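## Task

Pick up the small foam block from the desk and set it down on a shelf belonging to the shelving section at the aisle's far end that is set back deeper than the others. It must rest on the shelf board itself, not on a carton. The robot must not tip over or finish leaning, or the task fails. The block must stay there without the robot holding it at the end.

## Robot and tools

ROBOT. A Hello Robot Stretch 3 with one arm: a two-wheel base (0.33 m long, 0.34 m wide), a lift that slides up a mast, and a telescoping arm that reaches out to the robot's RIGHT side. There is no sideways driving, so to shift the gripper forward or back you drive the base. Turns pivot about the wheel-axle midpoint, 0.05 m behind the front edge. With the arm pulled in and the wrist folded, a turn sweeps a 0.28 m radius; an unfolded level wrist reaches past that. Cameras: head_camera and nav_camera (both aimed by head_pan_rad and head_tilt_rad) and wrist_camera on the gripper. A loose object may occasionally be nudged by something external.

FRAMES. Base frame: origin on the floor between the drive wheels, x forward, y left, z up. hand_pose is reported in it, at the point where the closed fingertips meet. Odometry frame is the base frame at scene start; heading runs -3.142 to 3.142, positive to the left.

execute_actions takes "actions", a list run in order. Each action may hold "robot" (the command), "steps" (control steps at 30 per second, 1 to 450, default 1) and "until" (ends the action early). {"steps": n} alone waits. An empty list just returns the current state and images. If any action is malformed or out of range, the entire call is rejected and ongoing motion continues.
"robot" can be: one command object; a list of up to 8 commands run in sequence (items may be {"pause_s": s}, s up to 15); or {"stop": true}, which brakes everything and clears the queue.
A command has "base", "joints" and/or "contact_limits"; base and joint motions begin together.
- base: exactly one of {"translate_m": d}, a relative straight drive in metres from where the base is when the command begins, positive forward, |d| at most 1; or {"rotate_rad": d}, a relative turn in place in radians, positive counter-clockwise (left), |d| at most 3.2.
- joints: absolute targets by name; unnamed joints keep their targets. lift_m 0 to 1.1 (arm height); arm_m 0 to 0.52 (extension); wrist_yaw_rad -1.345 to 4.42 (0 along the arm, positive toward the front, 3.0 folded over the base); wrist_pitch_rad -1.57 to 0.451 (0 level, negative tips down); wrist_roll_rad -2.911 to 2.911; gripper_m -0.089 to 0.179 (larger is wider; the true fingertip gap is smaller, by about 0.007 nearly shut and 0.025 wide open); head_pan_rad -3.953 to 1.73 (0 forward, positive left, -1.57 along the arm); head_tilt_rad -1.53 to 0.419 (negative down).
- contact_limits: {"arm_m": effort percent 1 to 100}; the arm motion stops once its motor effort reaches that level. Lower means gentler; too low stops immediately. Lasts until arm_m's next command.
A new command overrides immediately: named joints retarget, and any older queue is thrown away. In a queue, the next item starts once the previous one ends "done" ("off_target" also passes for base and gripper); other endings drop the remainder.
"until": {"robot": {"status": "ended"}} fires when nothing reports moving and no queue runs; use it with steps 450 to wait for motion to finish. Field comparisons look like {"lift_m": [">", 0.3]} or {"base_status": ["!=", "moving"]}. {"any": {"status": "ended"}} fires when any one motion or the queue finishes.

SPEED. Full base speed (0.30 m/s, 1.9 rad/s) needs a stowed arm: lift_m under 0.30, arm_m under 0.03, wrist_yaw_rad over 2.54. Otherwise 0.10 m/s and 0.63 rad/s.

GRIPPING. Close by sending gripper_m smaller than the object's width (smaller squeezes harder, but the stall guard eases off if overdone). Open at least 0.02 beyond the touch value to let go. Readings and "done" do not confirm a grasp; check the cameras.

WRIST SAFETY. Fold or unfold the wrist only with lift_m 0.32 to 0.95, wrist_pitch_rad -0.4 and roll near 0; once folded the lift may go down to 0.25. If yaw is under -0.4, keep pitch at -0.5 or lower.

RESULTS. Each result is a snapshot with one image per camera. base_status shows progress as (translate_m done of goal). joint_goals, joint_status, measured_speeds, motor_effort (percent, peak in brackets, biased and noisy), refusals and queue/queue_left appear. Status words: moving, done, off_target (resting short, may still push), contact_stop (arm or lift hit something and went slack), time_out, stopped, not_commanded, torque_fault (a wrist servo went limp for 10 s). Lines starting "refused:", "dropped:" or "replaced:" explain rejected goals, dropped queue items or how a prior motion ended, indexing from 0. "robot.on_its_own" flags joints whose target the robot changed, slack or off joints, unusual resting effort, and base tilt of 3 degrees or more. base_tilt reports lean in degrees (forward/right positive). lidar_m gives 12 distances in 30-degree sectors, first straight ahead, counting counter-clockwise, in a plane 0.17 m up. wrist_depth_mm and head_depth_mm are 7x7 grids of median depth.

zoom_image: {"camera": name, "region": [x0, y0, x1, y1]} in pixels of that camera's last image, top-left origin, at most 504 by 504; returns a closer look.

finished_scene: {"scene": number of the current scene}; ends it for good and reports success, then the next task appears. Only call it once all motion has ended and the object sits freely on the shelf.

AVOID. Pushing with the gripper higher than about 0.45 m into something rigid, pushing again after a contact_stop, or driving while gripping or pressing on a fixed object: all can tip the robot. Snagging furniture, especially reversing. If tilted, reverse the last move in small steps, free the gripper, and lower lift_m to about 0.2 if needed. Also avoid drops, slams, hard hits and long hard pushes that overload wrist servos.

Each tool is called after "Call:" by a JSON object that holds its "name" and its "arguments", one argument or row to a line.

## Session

Call:
{"name": "execute_actions", "arguments": {
  "actions": []
}}

Scene clock: 0.00 s.
robot.base_odometry: x=+0.000 y=+0.000 heading=+0.000 (m, m, rad; robot's odometry frame)
robot.turned_by_wheels: +0.000 (rad since the last result)
robot.turned_by_imu: +0.000 (rad since the last result)
robot.base_tilt: forward=-0.9 right=-1.4 (deg)
robot.lidar_m: 1.48 1.96 1.58 1.79 2.43 2.31 1.35 1.17 0.90 0.93 1.52 1.44
robot.head_depth_mm: 1321 1333 1329 1348 1364 1369 1384 / 1389 1411 1408 1420 1426 1441 1462 / 1476 1474 1479 1498 1513 1532 1533 / 1558 1560 1578 1583 1594 1605 1639 / 1643 1641 1668 1684 1690 1722 1749 / 1763 1757 1793 1800 1819 1837 1845 / 1875 1888 1923 1939 1946 1969 1964
robot.base_status: not_commanded
robot.joint_positions: lift_m=+0.493 arm_m=+0.002 wrist_yaw_rad=+3.027 wrist_pitch_rad=-0.613 wrist_roll_rad=+0.011 gripper_m=+0.037 head_pan_rad=+0.007 head_tilt_rad=+0.006
robot.joint_goals: lift_m=+0.493 arm_m=+0.002 wrist_yaw_rad=+3.027 wrist_pitch_rad=-0.613 wrist_roll_rad=+0.011 gripper_m=+0.037 head_pan_rad=+0.007 head_tilt_rad=+0.006
robot.joint_status: lift_m=not_commanded arm_m=not_commanded wrist_yaw_rad=not_commanded wrist_pitch_rad=not_commanded wrist_roll_rad=not_commanded gripper_m=not_commanded head_pan_rad=not_commanded head_tilt_rad=not_commanded
robot.measured_speeds: translate_m=+0.000 rotate_rad=+0.000 lift_m=+0.000 arm_m=+0.000 wrist_yaw_rad=+0.000 wrist_pitch_rad=+0.000 wrist_roll_rad=+0.000 head_pan_rad=+0.000 head_tilt_rad=+0.000
robot: refusals=0 queue=idle queue_left=0
robot.motor_effort: left_wheel=+0 right_wheel=+1 lift_m=+24 arm_m=-1 wrist_yaw_rad=+0 wrist_pitch_rad=+6 wrist_roll_rad=+0 gripper_m=+0 head_pan_rad=+1 head_tilt_rad=+1 (%)
robot.hand_pose: x=+0.0012 y=+0.0477 z=+0.4646 quat_wxyz=(+0.253, +0.689, +0.173, +0.657) (m; robot's base frame)
robot.wrist_depth_mm: - - - - - - - / - - - - - - - / - - - - - - - / 818 816 819 839 848 851 862 / 714 717 - 717 740 741 734 / 624 633 - 627 633 640 638 / 562 571 - 564 562 560 563
pictures: head_camera (sideways: a quarter turn clockwise sets it upright), nav_camera (sideways: a quarter turn counterclockwise sets it upright), wrist_camera
camera_calibration (this result's frames):
head_camera: T_world_to_cam=[[-0.0317745, -0.0172352, -0.999346, 1.32246], [-0.0225279, 0.99961, -0.0165235, 0.0304229], [0.999241, 0.0219882, -0.0321504, -0.00589971], [0, 0, 0, 1]] pos_world=[0.0486011, -0.00748842, 1.32191]
nav_camera: T_world_to_cam=[[0.0339846, -0.0248813, 0.999113, -1.26216], [-0.0262938, -0.999366, -0.0239932, 0.0864531], [0.999076, -0.025455, -0.0346173, 0.00278565], [0, 0, 0, 1]] pos_world=[0.0423842, 0.0550649, 1.26321]
wrist_camera: T_world_to_cam=[[0.989912, -0.141566, 0.00580104, 0.000809178], [-0.0949295, -0.693085, -0.714578, 0.397292], [0.105181, 0.706819, -0.699531, 0.457679], [0, 0, 0, 1]] pos_world=[-0.0112252, -0.0480247, 0.604052]
Images, in order (width x height): head_camera 896x504, nav_camera 672x504, wrist_camera 644x364.

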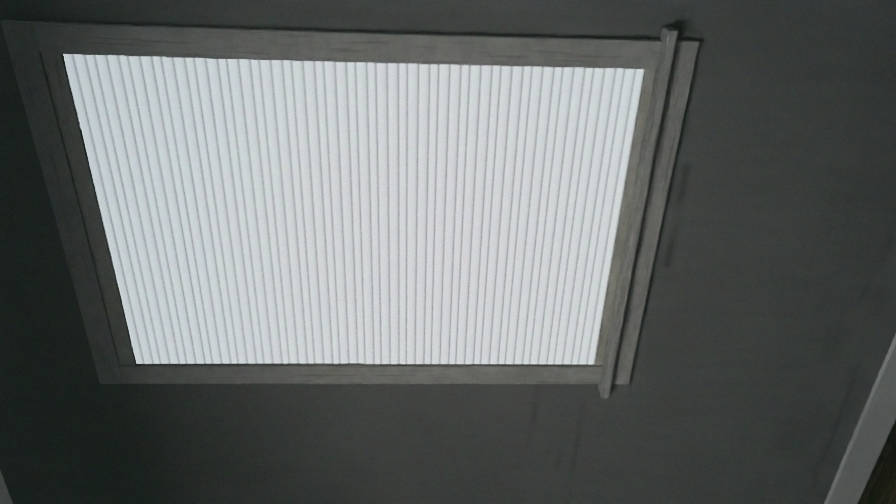

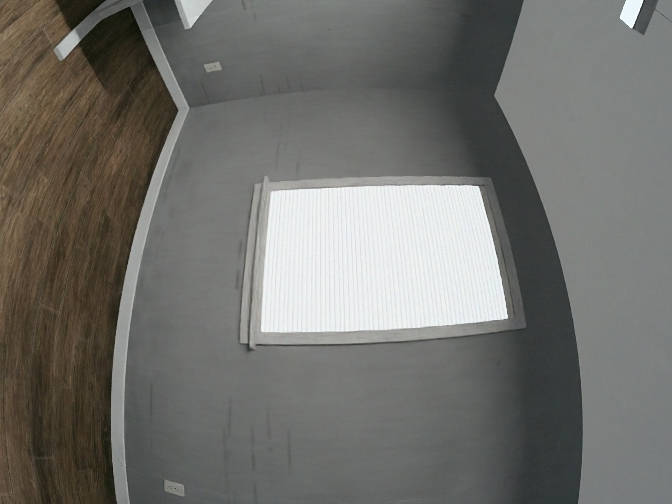

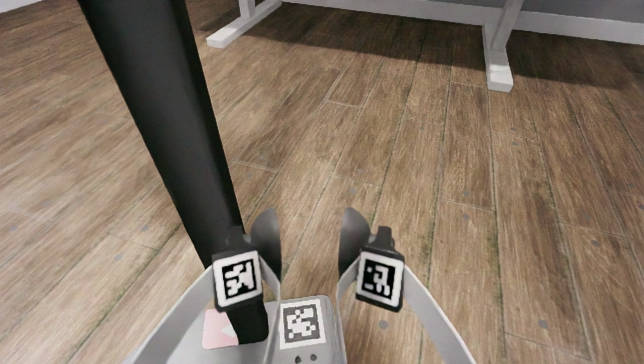

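Call:
{"name": "execute_actions", "arguments": {
  "actions": [
    {"robot": {"joints": {"head_pan_rad": 1.5, "head_tilt_rad": -0.3}}, "steps": 450, "until": {"robot": {"status": "ended"}}}
  ]
}}

Scene clock: 1.50 s.
robot.base_odometry: x=+0.000 y=+0.000 heading=+0.000 (m, m, rad; robot's odometry frame)
robot.turned_by_wheels: +0.000 (rad since the last result)
robot.turned_by_imu: +0.000 (rad since the last result)
robot.base_tilt: forward=-0.8 right=-1.4 (deg)
robot.lidar_m: 1.48 1.96 1.58 1.78 2.43 2.30 1.35 1.18 0.90 0.93 1.52 1.44
robot.head_depth_mm: 1661 1763 1887 1726 2101 1892 1511 / 1737 1839 1954 1718 2202 1884 1510 / 1821 1916 2032 1713 2298 1891 1506 / 1892 2016 2132 1720 2361 1886 1508 / 1979 2095 2207 1721 2256 1884 1499 / 2077 2201 2341 2394 2519 1834 1506 / 2173 2321 2454 2687 2510 1884 1506
robot.base_status: not_commanded
robot.joint_positions: lift_m=+0.493 arm_m=+0.002 wrist_yaw_rad=+3.027 wrist_pitch_rad=-0.613 wrist_roll_rad=+0.011 gripper_m=+0.037 head_pan_rad=+1.493 head_tilt_rad=-0.296
robot.joint_goals: lift_m=+0.493 arm_m=+0.002 wrist_yaw_rad=+3.027 wrist_pitch_rad=-0.613 wrist_roll_rad=+0.011 gripper_m=+0.037 head_pan_rad=+1.500 head_tilt_rad=-0.300
robot.joint_status: lift_m=not_commanded arm_m=not_commanded wrist_yaw_rad=not_commanded wrist_pitch_rad=not_commanded wrist_roll_rad=not_commanded gripper_m=not_commanded head_pan_rad=done head_tilt_rad=done
robot.measured_speeds: translate_m=+0.000 rotate_rad=+0.000 lift_m=+0.000 arm_m=+0.000 wrist_yaw_rad=+0.000 wrist_pitch_rad=+0.000 wrist_roll_rad=+0.000 head_pan_rad=+0.000 head_tilt_rad=+0.000
robot: refusals=0 queue=done queue_left=0
robot.motor_effort: left_wheel=+0(0) right_wheel=+1(1) lift_m=+24(24) arm_m=-1(1) wrist_yaw_rad=-1(0) wrist_pitch_rad=+6(5) wrist_roll_rad=+0(0) gripper_m=+0(0) head_pan_rad=+4(39) head_tilt_rad=-2(18) (%)
robot.hand_pose: x=+0.0012 y=+0.0477 z=+0.4646 quat_wxyz=(+0.253, +0.689, +0.173, +0.657) (m; robot's base frame)
robot.wrist_depth_mm: - - - - - - - / - - - - - - - / - - - - - - - / 835 828 841 837 837 841 851 / 709 718 - 720 732 738 722 / 635 629 - 628 638 644 644 / 554 570 - 567 573 567 574
pictures: head_camera (sideways: a quarter turn clockwise sets it upright), nav_camera (sideways: a quarter turn counterclockwise sets it upright), wrist_camera
camera_calibration (this result's frames):
head_camera: T_world_to_cam=[[-0.00855602, -0.327842, -0.944694, 1.25078], [-0.998268, 0.0577892, -0.0110137, 0.0291964], [0.0582039, 0.942963, -0.327769, 0.384632], [0, 0, 0, 1]] pos_world=[0.0174604, 0.045678, 1.308]
nav_camera: T_world_to_cam=[[0.0506965, 0.326332, 0.943895, -1.18999], [0.993136, -0.116223, -0.0131595, 0.0661229], [0.105408, 0.938083, -0.329984, 0.392699], [0, 0, 0, 1]] pos_world=[-0.0467342, 0.0276333, 1.25368]
wrist_camera: T_world_to_cam=[[0.989912, -0.141566, 0.0058012, 0.000809098], [-0.0949293, -0.693085, -0.714578, 0.397292], [0.105181, 0.706819, -0.699531, 0.457679], [0, 0, 0, 1]] pos_world=[-0.0112252, -0.0480247, 0.604052]
Images, in order (width x height): head_camera 896x504, nav_camera 672x504, wrist_camera 644x364.

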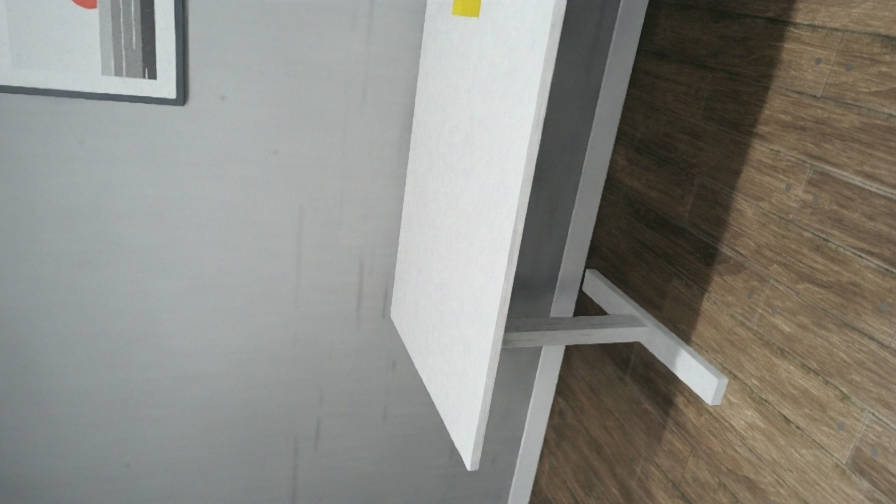

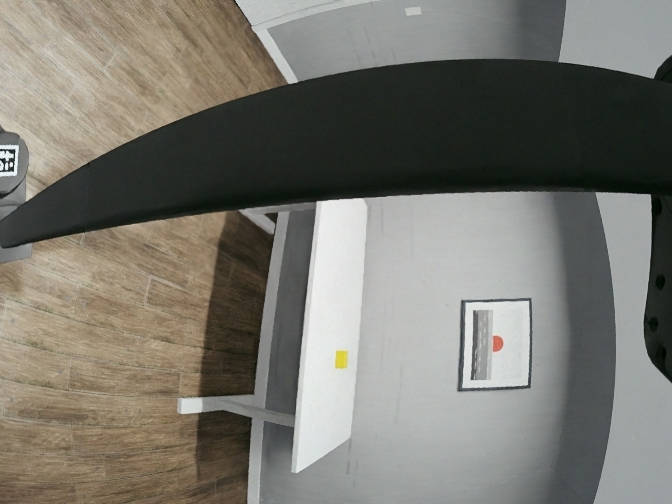

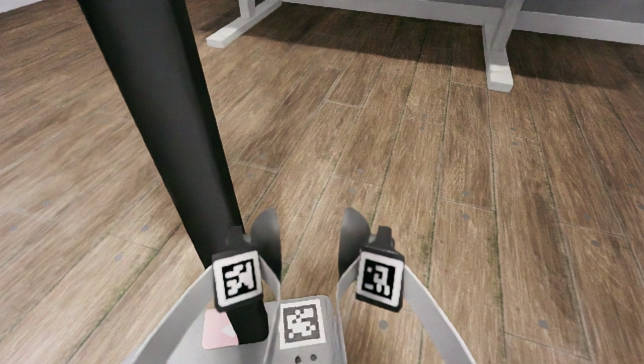

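Call:
{"name": "zoom_image", "arguments": {
  "camera": "nav_camera",
  "region": [310, 330, 380, 390]
}}

Call:
{"name": "zoom_image", "arguments": {
  "camera": "head_camera",
  "region": [420, 0, 520, 50]
}}

Region (310, 330, 380, 390) of nav_camera's 672x504 image, scaled by 7.200, with more detail than that image has; it fills the top 432 rows of this view, and the rest is white.

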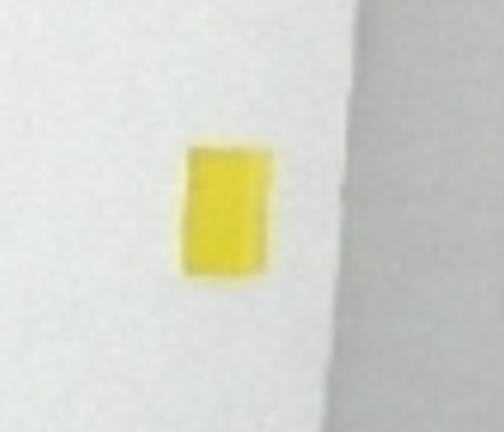

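Region (420, 0, 520, 50) of head_camera's 896x504 image, scaled by 5.040, with more detail than that image has.

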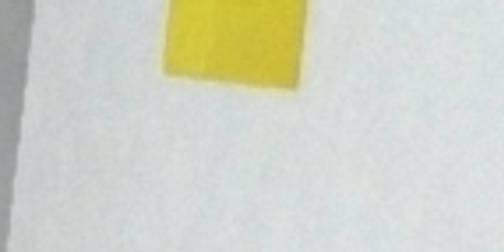

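Call:
{"name": "execute_actions", "arguments": {
  "actions": [
    {"robot": [{"base": {"rotate_rad": 1.14}, "joints": {"lift_m": 0.285, "wrist_pitch_rad": -0.4, "head_pan_rad": 0.0, "head_tilt_rad": -0.5}}, {"base": {"translate_m": 0.75}}], "steps": 450, "until": {"robot": {"status": "ended"}}}
  ]
}}

Scene clock: 12.83 s.
robot.base_odometry: x=+0.313 y=+0.681 heading=+1.140 (m, m, rad; robot's odometry frame)
robot.turned_by_wheels: +1.140 (rad since the last result)
robot.turned_by_imu: +1.157 (rad since the last result)
robot.base_tilt: forward=-0.8 right=-1.5 (deg)
robot.lidar_m: 1.26 1.20 1.18 2.28 2.41 1.80 1.65 2.01 1.51 1.47 1.55 0.87
robot.head_depth_mm: 1032 1126 1239 1100 843 684 1245 / 1038 1134 1245 1105 845 685 1302 / 1044 1145 1260 1103 844 682 1301 / 1052 1151 1272 1106 843 686 1299 / 1059 1159 1281 1103 844 704 1299 / 1066 1165 1288 1103 847 705 1300 / 1070 1173 1291 1102 846 705 1302
robot.base_status: done (translate_m +0.7500 of +0.7500)
robot.joint_positions: lift_m=+0.286 arm_m=+0.002 wrist_yaw_rad=+3.027 wrist_pitch_rad=-0.419 wrist_roll_rad=+0.011 gripper_m=+0.037 head_pan_rad=+0.007 head_tilt_rad=-0.495
robot.joint_goals: lift_m=+0.285 arm_m=+0.002 wrist_yaw_rad=+3.027 wrist_pitch_rad=-0.400 wrist_roll_rad=+0.011 gripper_m=+0.037 head_pan_rad=+0.000 head_tilt_rad=-0.500
robot.joint_status: lift_m=done arm_m=not_commanded wrist_yaw_rad=not_commanded wrist_pitch_rad=done wrist_roll_rad=not_commanded gripper_m=not_commanded head_pan_rad=done head_tilt_rad=done
robot.measured_speeds: translate_m=+0.000 rotate_rad=+0.000 lift_m=+0.000 arm_m=+0.000 wrist_yaw_rad=+0.000 wrist_pitch_rad=+0.000 wrist_roll_rad=+0.000 head_pan_rad=+0.000 head_tilt_rad=+0.000
robot: refusals=0 queue=done queue_left=0
robot.motor_effort: left_wheel=-3(10) right_wheel=+3(7) lift_m=+13(22) arm_m=-1(1) wrist_yaw_rad=-1(0) wrist_pitch_rad=+8(9) wrist_roll_rad=+0(0) gripper_m=+0(0) head_pan_rad=-3(40) head_tilt_rad=-1(17) (%)
robot.hand_pose: x=+0.0045 y=+0.0761 z=+0.2980 quat_wxyz=(+0.187, +0.702, +0.106, +0.678) (m; robot's base frame)
robot.wrist_depth_mm: - - - - - - - / - - - - - - - / 956 - 964 - - - - / 736 739 733 731 747 752 756 / 586 589 - 596 602 598 602 / 490 493 - 512 505 502 501 / 436 - - - 425 430 433
pictures: head_camera (sideways: a quarter turn clockwise sets it upright), nav_camera (sideways: a quarter turn counterclockwise sets it upright), wrist_camera
camera_calibration (this result's frames):
head_camera: T_world_to_cam=[[-0.507451, -0.0205726, -0.861435, 1.1452], [-0.0289682, 0.999557, -0.00680669, 0.0178043], [0.861194, 0.0215001, -0.507822, 0.614035], [0, 0, 0, 1]] pos_world=[0.0528444, -0.00743857, 1.29845]
nav_camera: T_world_to_cam=[[0.509331, -0.0215453, 0.860301, -1.08373], [-0.0333086, -0.999431, -0.00530971, 0.0621623], [0.859926, -0.025951, -0.509759, 0.622036], [0, 0, 0, 1]] pos_world=[0.0191429, 0.0549201, 1.24975]
wrist_camera: T_world_to_cam=[[0.989864, -0.142016, 0.000455821, 0.00421276], [-0.0775104, -0.542937, -0.836189, 0.32304], [0.119, 0.827678, -0.548441, 0.266473], [0, 0, 0, 1]] pos_world=[-0.0108414, -0.0445654, 0.416265]
Images, in order (width x height): head_camera 896x504, nav_camera 672x504, wrist_camera 644x364.

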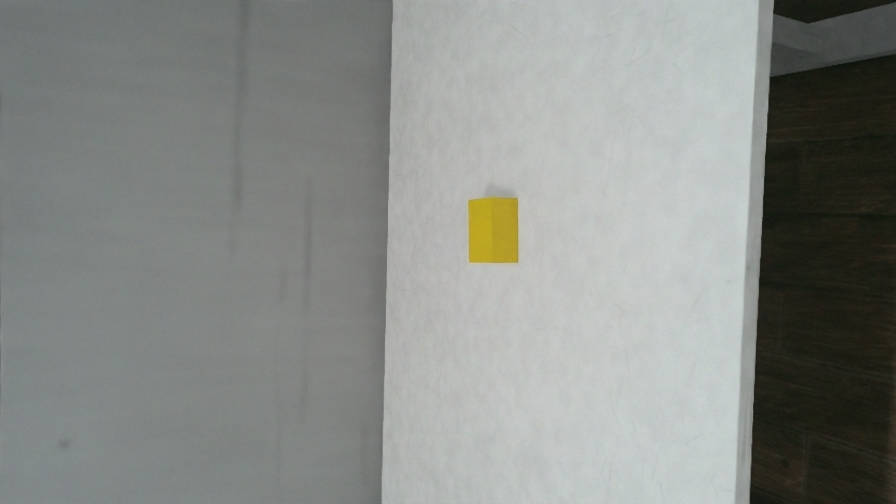

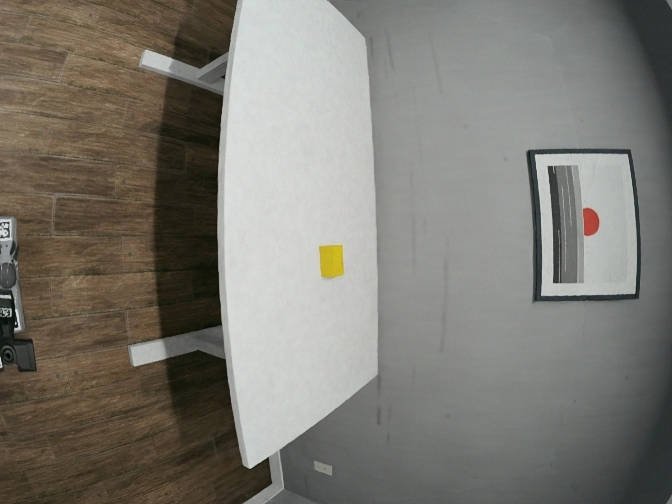

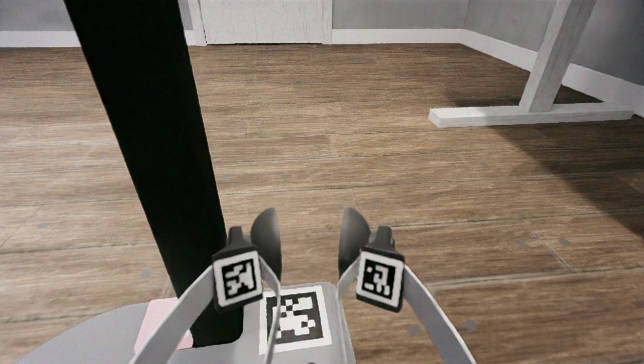

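Call:
{"name": "zoom_image", "arguments": {
  "camera": "head_camera",
  "region": [440, 170, 560, 290]
}}

Region (440, 170, 560, 290) of head_camera's 896x504 image, scaled by 4.200, with more detail than that image has.

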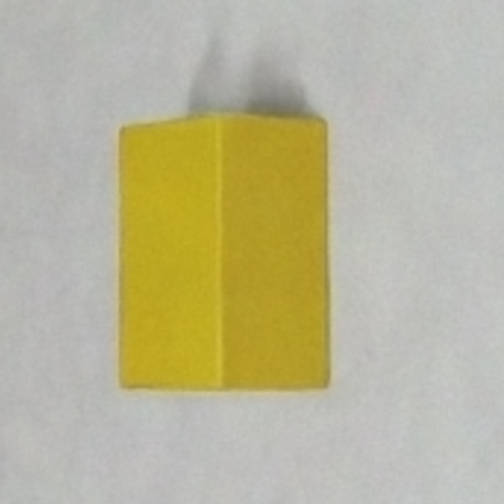

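Call:
{"name": "execute_actions", "arguments": {
  "actions": [
    {"robot": {"base": {"rotate_rad": 1.552}, "joints": {"lift_m": 0.82, "head_pan_rad": -1.57, "head_tilt_rad": -0.6}}, "steps": 300, "until": {"robot": {"lift_m": [">", 0.36]}}},
    {"robot": {"joints": {"wrist_yaw_rad": 1.3, "gripper_m": 0.17}}, "steps": 300, "until": {"robot": {"lift_m": [">", 0.79]}}},
    {"robot": {"joints": {"wrist_yaw_rad": 0.0, "wrist_pitch_rad": -0.45, "wrist_roll_rad": 0.0}}, "steps": 300, "until": {"robot": {"status": "ended"}}}
  ]
}}

Scene clock: 20.90 s.
robot.base_odometry: x=+0.313 y=+0.681 heading=+2.692 (m, m, rad; robot's odometry frame)
robot.turned_by_wheels: +1.552 (rad since the last result)
robot.turned_by_imu: +1.570 (rad since the last result)
robot.base_tilt: forward=-0.8 right=-1.4 (deg)
robot.lidar_m: 2.28 2.40 1.80 1.65 2.06 1.53 1.48 1.54 0.87 1.26 1.23 1.19
robot.head_depth_mm: 1054 1168 1247 951 758 1318 - / 1058 1177 1253 952 761 1341 - / 1063 1174 1256 950 762 684 - / 1065 1187 1263 939 761 1372 1218 / 1069 1193 1265 953 761 1359 1230 / 1071 1196 1275 953 760 1369 1243 / 1078 1201 1275 952 763 1358 1235
robot.base_status: done (rotate_rad +1.5519 of +1.5520)
robot.joint_positions: lift_m=+0.819 arm_m=+0.002 wrist_yaw_rad=+0.003 wrist_pitch_rad=-0.463 wrist_roll_rad=+0.003 gripper_m=+0.170 head_pan_rad=-1.563 head_tilt_rad=-0.593
robot.joint_goals: lift_m=+0.820 arm_m=+0.002 wrist_yaw_rad=+0.000 wrist_pitch_rad=-0.450 wrist_roll_rad=+0.000 gripper_m=+0.170 head_pan_rad=-1.570 head_tilt_rad=-0.600
robot.joint_status: lift_m=done arm_m=not_commanded wrist_yaw_rad=done wrist_pitch_rad=done wrist_roll_rad=done gripper_m=done head_pan_rad=done head_tilt_rad=done
robot.measured_speeds: translate_m=+0.000 rotate_rad=+0.000 lift_m=+0.000 arm_m=+0.000 wrist_yaw_rad=+0.000 wrist_pitch_rad=+0.000 wrist_roll_rad=+0.000 head_pan_rad=+0.000 head_tilt_rad=+0.000
robot: refusals=0 queue=done queue_left=0
robot.motor_effort: left_wheel=-4(12) right_wheel=+3(7) lift_m=+35(38) arm_m=-1(1) wrist_yaw_rad=-4(4) wrist_pitch_rad=+6(8) wrist_roll_rad=-2(3) gripper_m=+1(80) head_pan_rad=-3(39) head_tilt_rad=-3(13) (%)
robot.hand_pose: x=-0.0209 y=-0.3652 z=+0.8220 quat_wxyz=(+0.688, +0.163, -0.689, -0.162) (m; robot's base frame)
robot.wrist_depth_mm: 868 882 873 880 901 891 893 / 645 657 674 687 703 768 - / 468 481 483 494 498 504 - / 371 372 377 381 389 390 395 / 305 312 310 313 315 331 321 / - - - - - - - / 898 926 936 944 937 947 956
pictures: head_camera (sideways: a quarter turn clockwise sets it upright), nav_camera (sideways: a quarter turn counterclockwise sets it upright), wrist_camera
camera_calibration (this result's frames):
head_camera: T_world_to_cam=[[-0.0216538, 0.589421, -0.807536, 1.07196], [0.999527, 0.030392, -0.00461887, 0.00868139], [0.0218202, -0.807254, -0.5898, 0.725812], [0, 0, 0, 1]] pos_world=[-0.00130266, -0.0461831, 1.29377]
nav_camera: T_world_to_cam=[[-0.0204633, -0.591219, 0.806252, -1.01002], [-0.999462, 0.0327725, -0.0013353, 0.0628812], [-0.0256335, -0.805845, -0.591571, 0.733878], [0, 0, 0, 1]] pos_world=[0.0609907, -0.00781434, 1.24856]
wrist_camera: T_world_to_cam=[[-0.999735, 0.0211855, 0.00901741, -0.0226402], [0.00507899, 0.584907, -0.811084, 0.912613], [-0.0224575, -0.810823, -0.58486, 0.350723], [0, 0, 0, 1]] pos_world=[-0.019393, -0.24894, 0.945534]
Images, in order (width x height): head_camera 896x504, nav_camera 672x504, wrist_camera 644x364.

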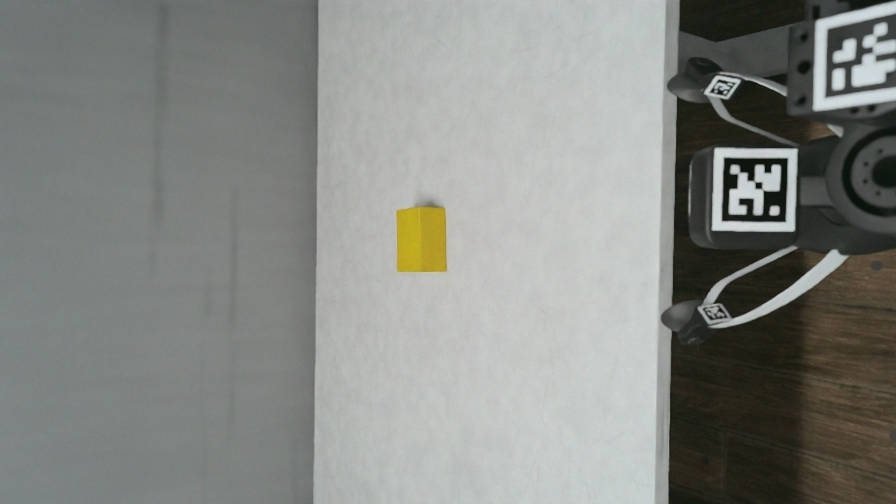

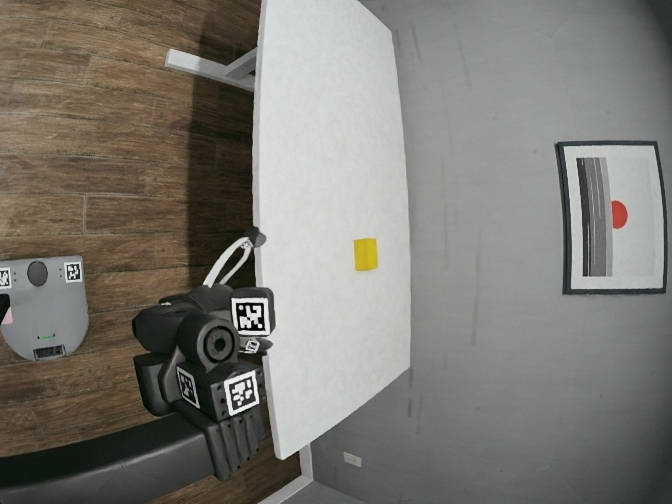

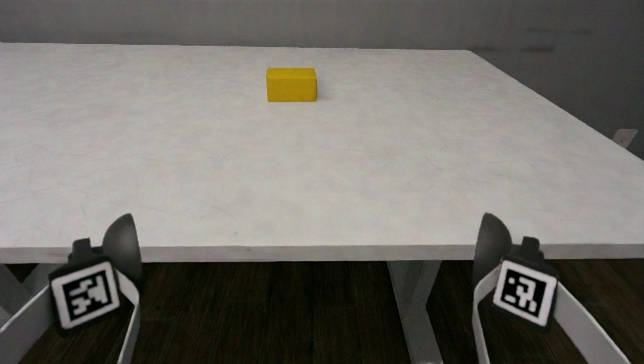

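Call:
{"name": "execute_actions", "arguments": {
  "actions": [
    {"robot": {"base": {"translate_m": 0.025}, "joints": {"arm_m": 0.47, "lift_m": 0.805}}, "steps": 300, "until": {"robot": {"status": "ended"}}}
  ]
}}

Scene clock: 26.73 s.
robot.base_odometry: x=+0.291 y=+0.692 heading=+2.692 (m, m, rad; robot's odometry frame)
robot.turned_by_wheels: +0.000 (rad since the last result)
robot.turned_by_imu: +0.001 (rad since the last result)
robot.base_tilt: forward=-0.9 right=-1.3 (deg)
robot.lidar_m: 2.25 2.37 1.79 1.64 2.09 1.55 1.50 1.56 0.88 1.26 1.19 1.16
robot.head_depth_mm: 1061 1167 1246 984 - - 1207 / 1057 1175 1259 904 749 1366 1233 / 1060 1177 1274 917 762 1376 1231 / 1066 1182 1264 915 761 1369 1226 / 1070 1185 1270 952 761 1364 1236 / 1070 1202 1273 956 763 1367 1235 / 1087 1199 1274 957 762 1373 1240
robot.base_status: done (translate_m +0.0250 of +0.0250)
robot.joint_positions: lift_m=+0.806 arm_m=+0.470 wrist_yaw_rad=+0.001 wrist_pitch_rad=-0.465 wrist_roll_rad=+0.003 gripper_m=+0.170 head_pan_rad=-1.563 head_tilt_rad=-0.593
robot.joint_goals: lift_m=+0.805 arm_m=+0.470 wrist_yaw_rad=+0.000 wrist_pitch_rad=-0.450 wrist_roll_rad=+0.000 gripper_m=+0.170 head_pan_rad=-1.570 head_tilt_rad=-0.600
robot.joint_status: lift_m=done arm_m=done wrist_yaw_rad=done wrist_pitch_rad=done wrist_roll_rad=done gripper_m=done head_pan_rad=done head_tilt_rad=done
robot.measured_speeds: translate_m=+0.000 rotate_rad=+0.000 lift_m=+0.000 arm_m=+0.000 wrist_yaw_rad=+0.000 wrist_pitch_rad=+0.000 wrist_roll_rad=+0.000 head_pan_rad=+0.000 head_tilt_rad=+0.000
robot: refusals=0 queue=done queue_left=0
robot.motor_effort: left_wheel=-4(8) right_wheel=+2(5) lift_m=+13(38) arm_m=+1(2) wrist_yaw_rad=-2(3) wrist_pitch_rad=+6(6) wrist_roll_rad=-2(2) gripper_m=+0(1) head_pan_rad=-2(3) head_tilt_rad=-2(3) (%)
robot.hand_pose: x=-0.0213 y=-0.8330 z=+0.8079 quat_wxyz=(+0.687, +0.163, -0.689, -0.163) (m; robot's base frame)
robot.wrist_depth_mm: 478 477 483 491 483 492 491 / 529 529 528 531 538 538 541 / 438 444 450 454 460 470 475 / 345 347 349 357 360 363 370 / 285 291 289 291 294 306 298 / - 243 205 194 249 - 253 / 205 211 183 183 214 217 217
pictures: head_camera (sideways: a quarter turn clockwise sets it upright), nav_camera (sideways: a quarter turn counterclockwise sets it upright), wrist_camera
camera_calibration (this result's frames):
head_camera: T_world_to_cam=[[-0.0215408, 0.589425, -0.807536, 1.07196], [0.999533, 0.0302003, -0.00461887, 0.00868135], [0.0216654, -0.807258, -0.5898, 0.725813], [0, 0, 0, 1]] pos_world=[-0.00131152, -0.0461816, 1.29377]
nav_camera: T_world_to_cam=[[-0.0205767, -0.591215, 0.806252, -1.01002], [-0.999456, 0.0329643, -0.0013353, 0.0628811], [-0.025788, -0.80584, -0.591571, 0.733879], [0, 0, 0, 1]] pos_world=[0.0609892, -0.00782487, 1.24856]
wrist_camera: T_world_to_cam=[[-0.999701, 0.0227185, 0.00905119, -0.0116899], [0.00598183, 0.586037, -0.810262, 1.17507], [-0.0237123, -0.809966, -0.585998, -0.0352365], [0, 0, 0, 1]] pos_world=[-0.019551, -0.716908, 0.931571]
Images, in order (width x height): head_camera 896x504, nav_camera 672x504, wrist_camera 644x364.

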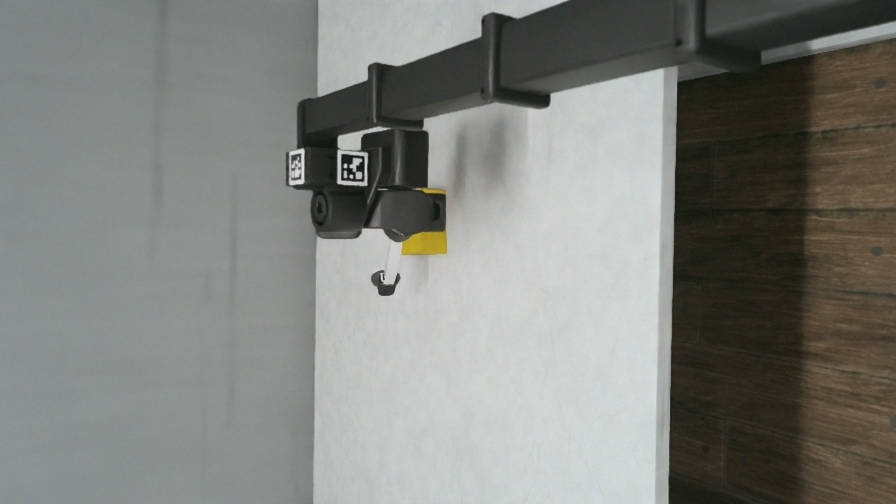

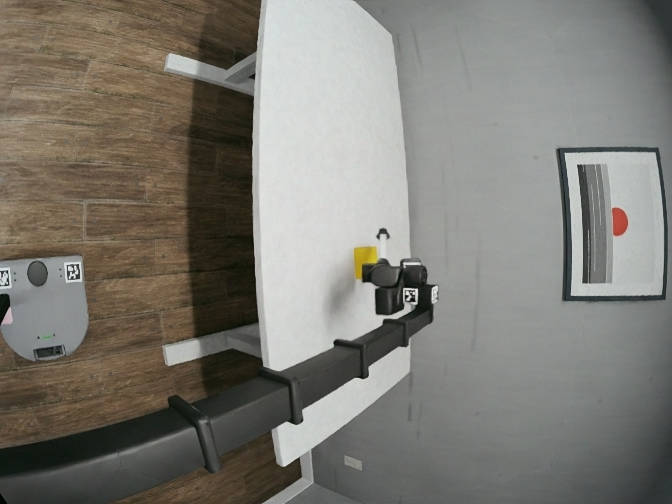

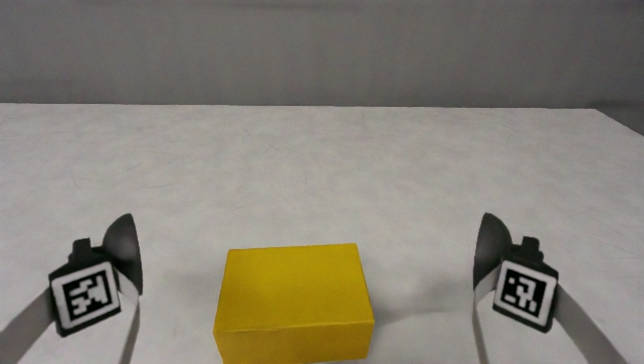

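Call:
{"name": "execute_actions", "arguments": {
  "actions": [
    {"robot": [{"base": {"translate_m": 0.014}, "joints": {"arm_m": 0.478}}, {"joints": {"lift_m": 0.743}}], "steps": 300, "until": {"robot": {"status": "ended"}}}
  ]
}}

Scene clock: 29.73 s.
robot.base_odometry: x=+0.278 y=+0.698 heading=+2.692 (m, m, rad; robot's odometry frame)
robot.turned_by_wheels: +0.000 (rad since the last result)
robot.turned_by_imu: +0.001 (rad since the last result)
robot.base_tilt: forward=-0.7 right=-1.4 (deg)
robot.lidar_m: 2.24 2.36 1.78 1.65 2.11 1.56 1.51 1.58 0.88 1.26 1.18 1.15
robot.head_depth_mm: 1057 1173 1244 951 784 - - / 1055 1177 1258 - 749 1363 1228 / 1060 1182 1270 872 762 1368 1234 / 1069 1184 1264 919 763 1378 1232 / 1074 1186 1274 953 763 1376 1237 / 1077 1197 1272 949 763 1371 1229 / 1083 1201 1272 949 762 1376 1232
robot.base_status: done (translate_m +0.0140 of +0.0140)
robot.joint_positions: lift_m=+0.744 arm_m=+0.478 wrist_yaw_rad=+0.001 wrist_pitch_rad=-0.465 wrist_roll_rad=+0.003 gripper_m=+0.170 head_pan_rad=-1.563 head_tilt_rad=-0.593
robot.joint_goals: lift_m=+0.743 arm_m=+0.478 wrist_yaw_rad=+0.000 wrist_pitch_rad=-0.450 wrist_roll_rad=+0.000 gripper_m=+0.170 head_pan_rad=-1.570 head_tilt_rad=-0.600
robot.joint_status: lift_m=done arm_m=done wrist_yaw_rad=done wrist_pitch_rad=done wrist_roll_rad=done gripper_m=done head_pan_rad=done head_tilt_rad=done
robot.measured_speeds: translate_m=+0.000 rotate_rad=+0.000 lift_m=+0.000 arm_m=+0.000 wrist_yaw_rad=+0.000 wrist_pitch_rad=+0.000 wrist_roll_rad=+0.000 head_pan_rad=+0.000 head_tilt_rad=+0.000
robot: refusals=0 queue=done queue_left=0
robot.motor_effort: left_wheel=-3(5) right_wheel=+2(6) lift_m=+13(11) arm_m=+1(3) wrist_yaw_rad=-1(2) wrist_pitch_rad=+6(6) wrist_roll_rad=-2(2) gripper_m=+0(0) head_pan_rad=-3(3) head_tilt_rad=-1(3) (%)
robot.hand_pose: x=-0.0213 y=-0.8410 z=+0.7459 quat_wxyz=(+0.687, +0.163, -0.689, -0.163) (m; robot's base frame)
robot.wrist_depth_mm: 472 477 475 480 482 479 486 / 431 433 443 452 461 471 478 / 311 314 320 325 327 333 339 / 245 246 249 178 255 258 261 / 201 207 155 145 158 218 213 / - 173 140 139 154 - 179 / 145 150 150 152 152 154 155
pictures: head_camera (sideways: a quarter turn clockwise sets it upright), nav_camera (sideways: a quarter turn counterclockwise sets it upright), wrist_camera
camera_calibration (this result's frames):
head_camera: T_world_to_cam=[[-0.0215409, 0.589425, -0.807536, 1.07196], [0.999533, 0.0302004, -0.00461887, 0.00868135], [0.0216655, -0.807258, -0.5898, 0.725813], [0, 0, 0, 1]] pos_world=[-0.00131151, -0.0461816, 1.29377]
nav_camera: T_world_to_cam=[[-0.0205767, -0.591215, 0.806252, -1.01002], [-0.999456, 0.0329641, -0.0013353, 0.0628811], [-0.0257879, -0.80584, -0.591571, 0.733879], [0, 0, 0, 1]] pos_world=[0.0609892, -0.00782486, 1.24856]
wrist_camera: T_world_to_cam=[[-0.999701, 0.0227185, 0.00905129, -0.010947], [0.00598182, 0.58604, -0.81026, 1.12952], [-0.0237123, -0.809964, -0.586, -0.0780487], [0, 0, 0, 1]] pos_world=[-0.019551, -0.724912, 0.869569]
Images, in order (width x height): head_camera 896x504, nav_camera 672x504, wrist_camera 644x364.

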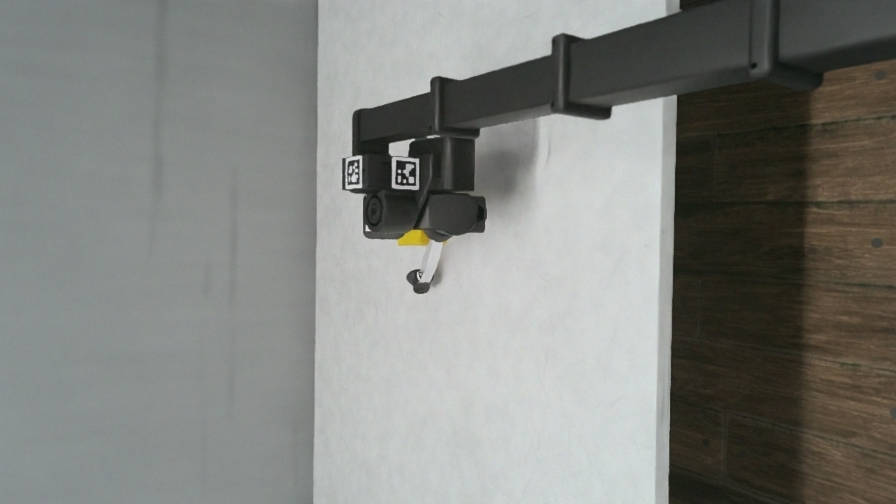

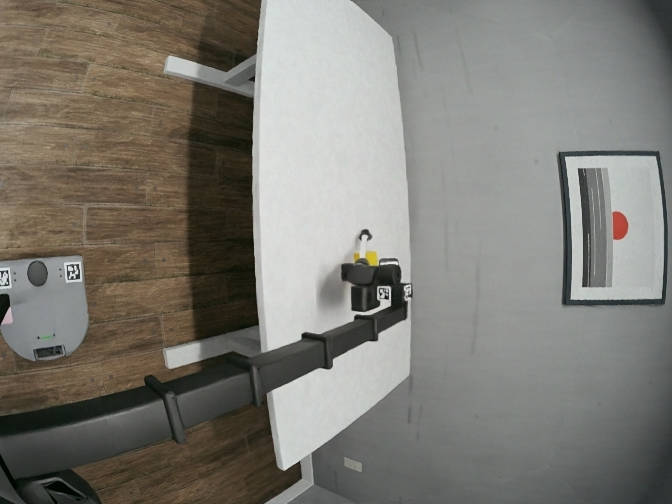

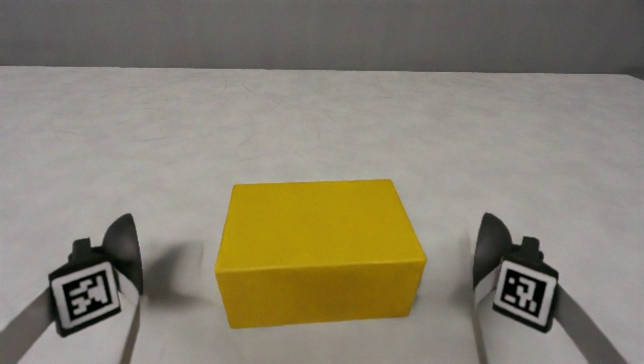

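Call:
{"name": "execute_actions", "arguments": {
  "actions": [
    {"robot": [{"joints": {"gripper_m": 0.06}}, {"pause_s": 0.4}], "steps": 300, "until": {"robot": {"status": "ended"}}}
  ]
}}

Scene clock: 31.97 s.
robot.base_odometry: x=+0.278 y=+0.698 heading=+2.692 (m, m, rad; robot's odometry frame)
robot.turned_by_wheels: +0.000 (rad since the last result)
robot.turned_by_imu: +0.001 (rad since the last result)
robot.base_tilt: forward=-0.8 right=-1.4 (deg)
robot.lidar_m: 2.24 2.36 1.78 1.64 2.11 1.57 1.52 1.58 0.88 1.26 1.17 1.16
robot.head_depth_mm: 1056 1167 1249 952 781 - - / 1059 1177 1259 - 750 1368 1238 / 1058 1178 1275 872 760 1368 1231 / 1068 1188 1266 915 761 1371 1230 / 1070 1190 1266 955 759 1370 1228 / 1074 1200 1270 954 759 1366 1230 / 1081 1198 1275 952 761 1370 1231
robot.base_status: done (translate_m +0.0140 of +0.0140)
robot.joint_positions: lift_m=+0.744 arm_m=+0.478 wrist_yaw_rad=+0.001 wrist_pitch_rad=-0.466 wrist_roll_rad=+0.003 gripper_m=+0.061 head_pan_rad=-1.563 head_tilt_rad=-0.593
robot.joint_goals: lift_m=+0.743 arm_m=+0.478 wrist_yaw_rad=+0.000 wrist_pitch_rad=-0.450 wrist_roll_rad=+0.000 gripper_m=+0.060 head_pan_rad=-1.570 head_tilt_rad=-0.600
robot.joint_status: lift_m=done arm_m=done wrist_yaw_rad=done wrist_pitch_rad=done wrist_roll_rad=done gripper_m=done head_pan_rad=done head_tilt_rad=done
robot.measured_speeds: translate_m=+0.000 rotate_rad=+0.000 lift_m=+0.000 arm_m=+0.000 wrist_yaw_rad=+0.000 wrist_pitch_rad=+0.000 wrist_roll_rad=+0.000 head_pan_rad=+0.000 head_tilt_rad=+0.000
robot: refusals=0 queue=done queue_left=0
robot.motor_effort: left_wheel=-3(3) right_wheel=+3(3) lift_m=+13(13) arm_m=+2(1) wrist_yaw_rad=-2(2) wrist_pitch_rad=+7(7) wrist_roll_rad=-2(2) gripper_m=-15(88) head_pan_rad=-3(3) head_tilt_rad=-4(3) (%)
robot.hand_pose: x=-0.0213 y=-0.8408 z=+0.7455 quat_wxyz=(+0.687, +0.164, -0.688, -0.164) (m; robot's base frame)
robot.wrist_depth_mm: 470 478 473 477 480 479 485 / 426 433 441 447 458 466 475 / 311 313 316 321 327 330 337 / 244 247 248 176 255 258 259 / 200 203 143 144 150 209 212 / 170 177 135 139 141 177 179 / 152 147 150 151 152 153 155
pictures: head_camera (sideways: a quarter turn clockwise sets it upright), nav_camera (sideways: a quarter turn counterclockwise sets it upright), wrist_camera
camera_calibration (this result's frames):
head_camera: T_world_to_cam=[[-0.0215409, 0.589425, -0.807536, 1.07196], [0.999533, 0.0302004, -0.00461887, 0.00868135], [0.0216655, -0.807258, -0.5898, 0.725813], [0, 0, 0, 1]] pos_world=[-0.00131151, -0.0461816, 1.29377]
nav_camera: T_world_to_cam=[[-0.0205767, -0.591215, 0.806252, -1.01002], [-0.999456, 0.0329641, -0.0013353, 0.0628811], [-0.0257879, -0.80584, -0.591571, 0.733879], [0, 0, 0, 1]] pos_world=[0.0609892, -0.00782486, 1.24856]
wrist_camera: T_world_to_cam=[[-0.999701, 0.0227058, 0.00909226, -0.010991], [0.00598175, 0.587424, -0.809257, 1.1295], [-0.0237159, -0.808961, -0.587384, -0.0762032], [0, 0, 0, 1]] pos_world=[-0.0195513, -0.72489, 0.869394]
Images, in order (width x height): head_camera 896x504, nav_camera 672x504, wrist_camera 644x364.

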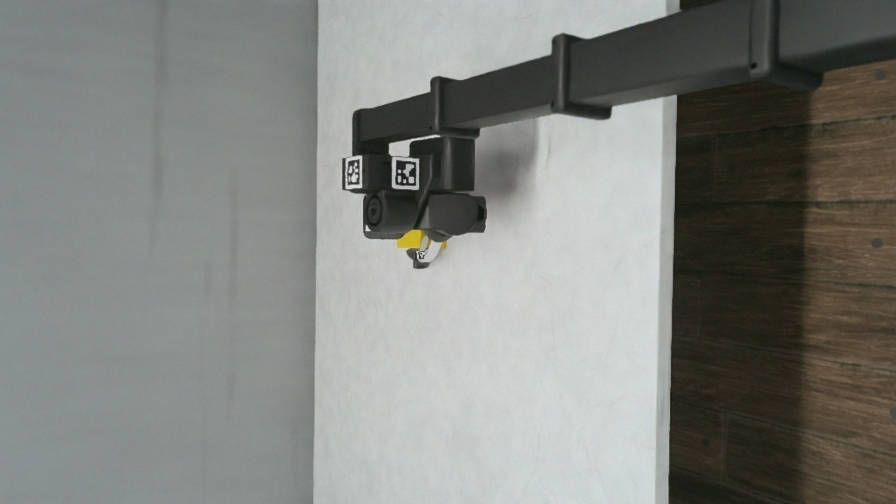

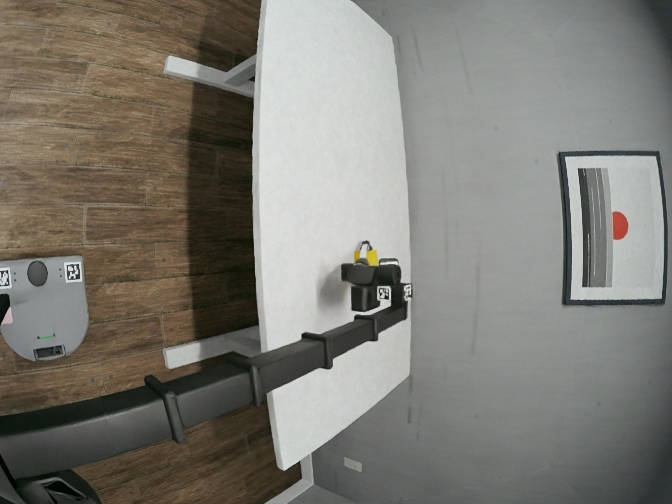

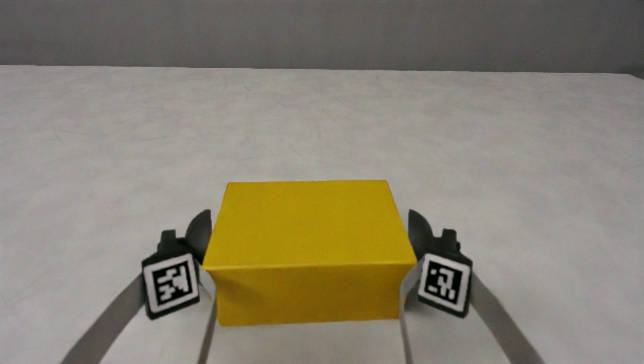

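Call:
{"name": "execute_actions", "arguments": {
  "actions": [
    {"robot": [{"joints": {"lift_m": 0.8, "head_pan_rad": 1.45, "head_tilt_rad": -0.3}}, {"joints": {"arm_m": 0.0}}], "steps": 450, "until": {"robot": {"status": "ended"}}}
  ]
}}

Scene clock: 38.77 s.
robot.base_odometry: x=+0.278 y=+0.698 heading=+2.692 (m, m, rad; robot's odometry frame)
robot.turned_by_wheels: +0.000 (rad since the last result)
robot.turned_by_imu: +0.002 (rad since the last result)
robot.base_tilt: forward=-0.9 right=-1.4 (deg)
robot.lidar_m: 2.24 2.35 1.79 1.64 2.11 1.57 1.51 1.58 0.88 1.26 1.18 1.15
robot.head_depth_mm: 1730 1602 1689 1799 1928 1860 1478 / 2239 2407 2440 2296 2323 1855 1485 / 3075 3246 3432 3220 2471 1863 1485 / 3076 3237 3511 3631 2457 1846 1480 / 1413 1499 1583 1687 1833 1860 1479 / 1395 1476 1564 1677 1813 1833 1487 / 1381 1463 1559 1701 2156 1859 1481
robot.base_status: done (translate_m +0.0140 of +0.0140)
robot.joint_positions: lift_m=+0.799 arm_m=+0.002 wrist_yaw_rad=+0.001 wrist_pitch_rad=-0.468 wrist_roll_rad=+0.002 gripper_m=+0.061 head_pan_rad=+1.443 head_tilt_rad=-0.310
robot.joint_goals: lift_m=+0.800 arm_m=+0.000 wrist_yaw_rad=+0.000 wrist_pitch_rad=-0.450 wrist_roll_rad=+0.000 gripper_m=+0.060 head_pan_rad=+1.450 head_tilt_rad=-0.300
robot.joint_status: lift_m=done arm_m=done wrist_yaw_rad=done wrist_pitch_rad=done wrist_roll_rad=done gripper_m=done head_pan_rad=done head_tilt_rad=done
robot.measured_speeds: translate_m=+0.000 rotate_rad=+0.000 lift_m=+0.000 arm_m=+0.000 wrist_yaw_rad=+0.000 wrist_pitch_rad=+0.000 wrist_roll_rad=+0.000 head_pan_rad=+0.000 head_tilt_rad=+0.000
robot: refusals=0 queue=done queue_left=0
robot.motor_effort: left_wheel=-3(3) right_wheel=+3(3) lift_m=+35(38) arm_m=-3(5) wrist_yaw_rad=-2(2) wrist_pitch_rad=+8(8) wrist_roll_rad=-2(2) gripper_m=-15(15) head_pan_rad=+3(39) head_tilt_rad=+3(18) (%)
robot.hand_pose: x=-0.0213 y=-0.3648 z=+0.8011 quat_wxyz=(+0.687, +0.164, -0.688, -0.164) (m; robot's base frame)
robot.wrist_depth_mm: 846 836 876 879 874 908 890 / 576 594 611 610 636 650 - / 425 431 436 441 449 458 464 / 336 340 339 176 350 353 358 / 291 293 143 144 150 310 314 / - - 136 139 141 - - / 879 890 889 891 898 924 912
pictures: head_camera (sideways: a quarter turn clockwise sets it upright), nav_camera (sideways: a quarter turn counterclockwise sets it upright), wrist_camera
camera_calibration (this result's frames):
head_camera: T_world_to_cam=[[-0.0265056, -0.339825, -0.940115, 1.24491], [-0.994175, 0.107243, -0.0107356, 0.0288092], [0.104469, 0.934354, -0.340688, 0.401163], [0, 0, 0, 1]] pos_world=[0.0197294, 0.0451347, 1.30734]
nav_camera: T_world_to_cam=[[0.0685173, 0.336208, 0.939292, -1.18409], [0.9861, -0.165673, -0.0126312, 0.0654778], [0.151368, 0.927101, -0.342886, 0.40921], [0, 0, 0, 1]] pos_world=[-0.0453782, 0.0295703, 1.25335]
wrist_camera: T_world_to_cam=[[-0.999702, 0.022424, 0.00968578, -0.0228841], [0.00536686, 0.588482, -0.808492, 0.894623], [-0.0238295, -0.808199, -0.588427, 0.34254], [0, 0, 0, 1]] pos_world=[-0.019516, -0.249116, 0.925078]
Images, in order (width x height): head_camera 896x504, nav_camera 672x504, wrist_camera 644x364.

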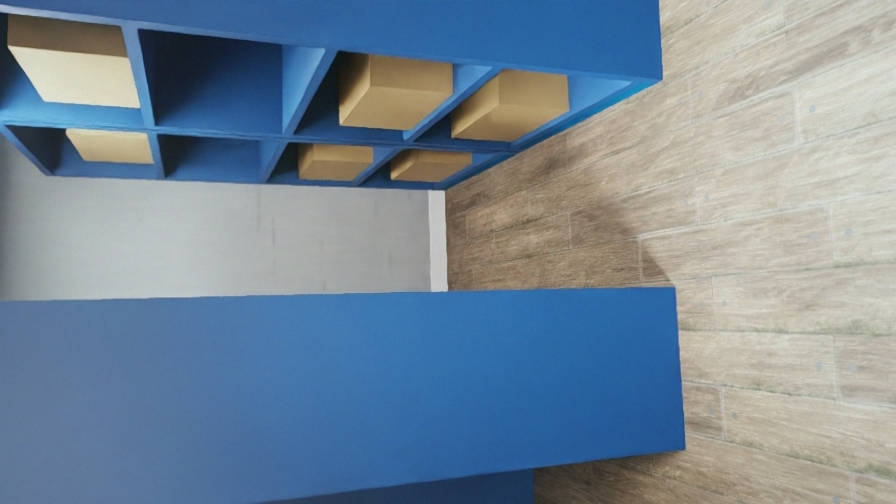

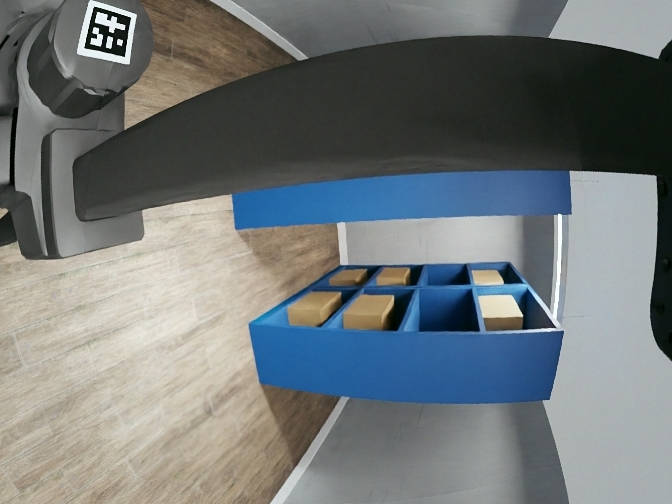

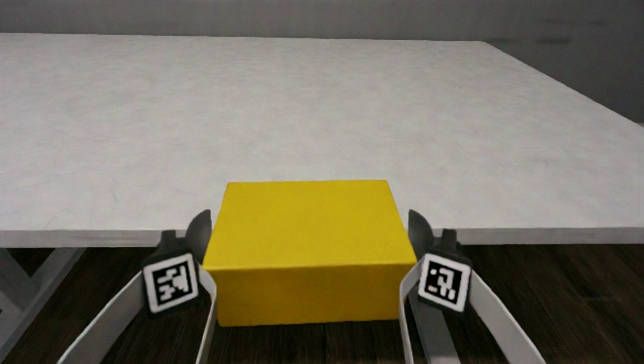

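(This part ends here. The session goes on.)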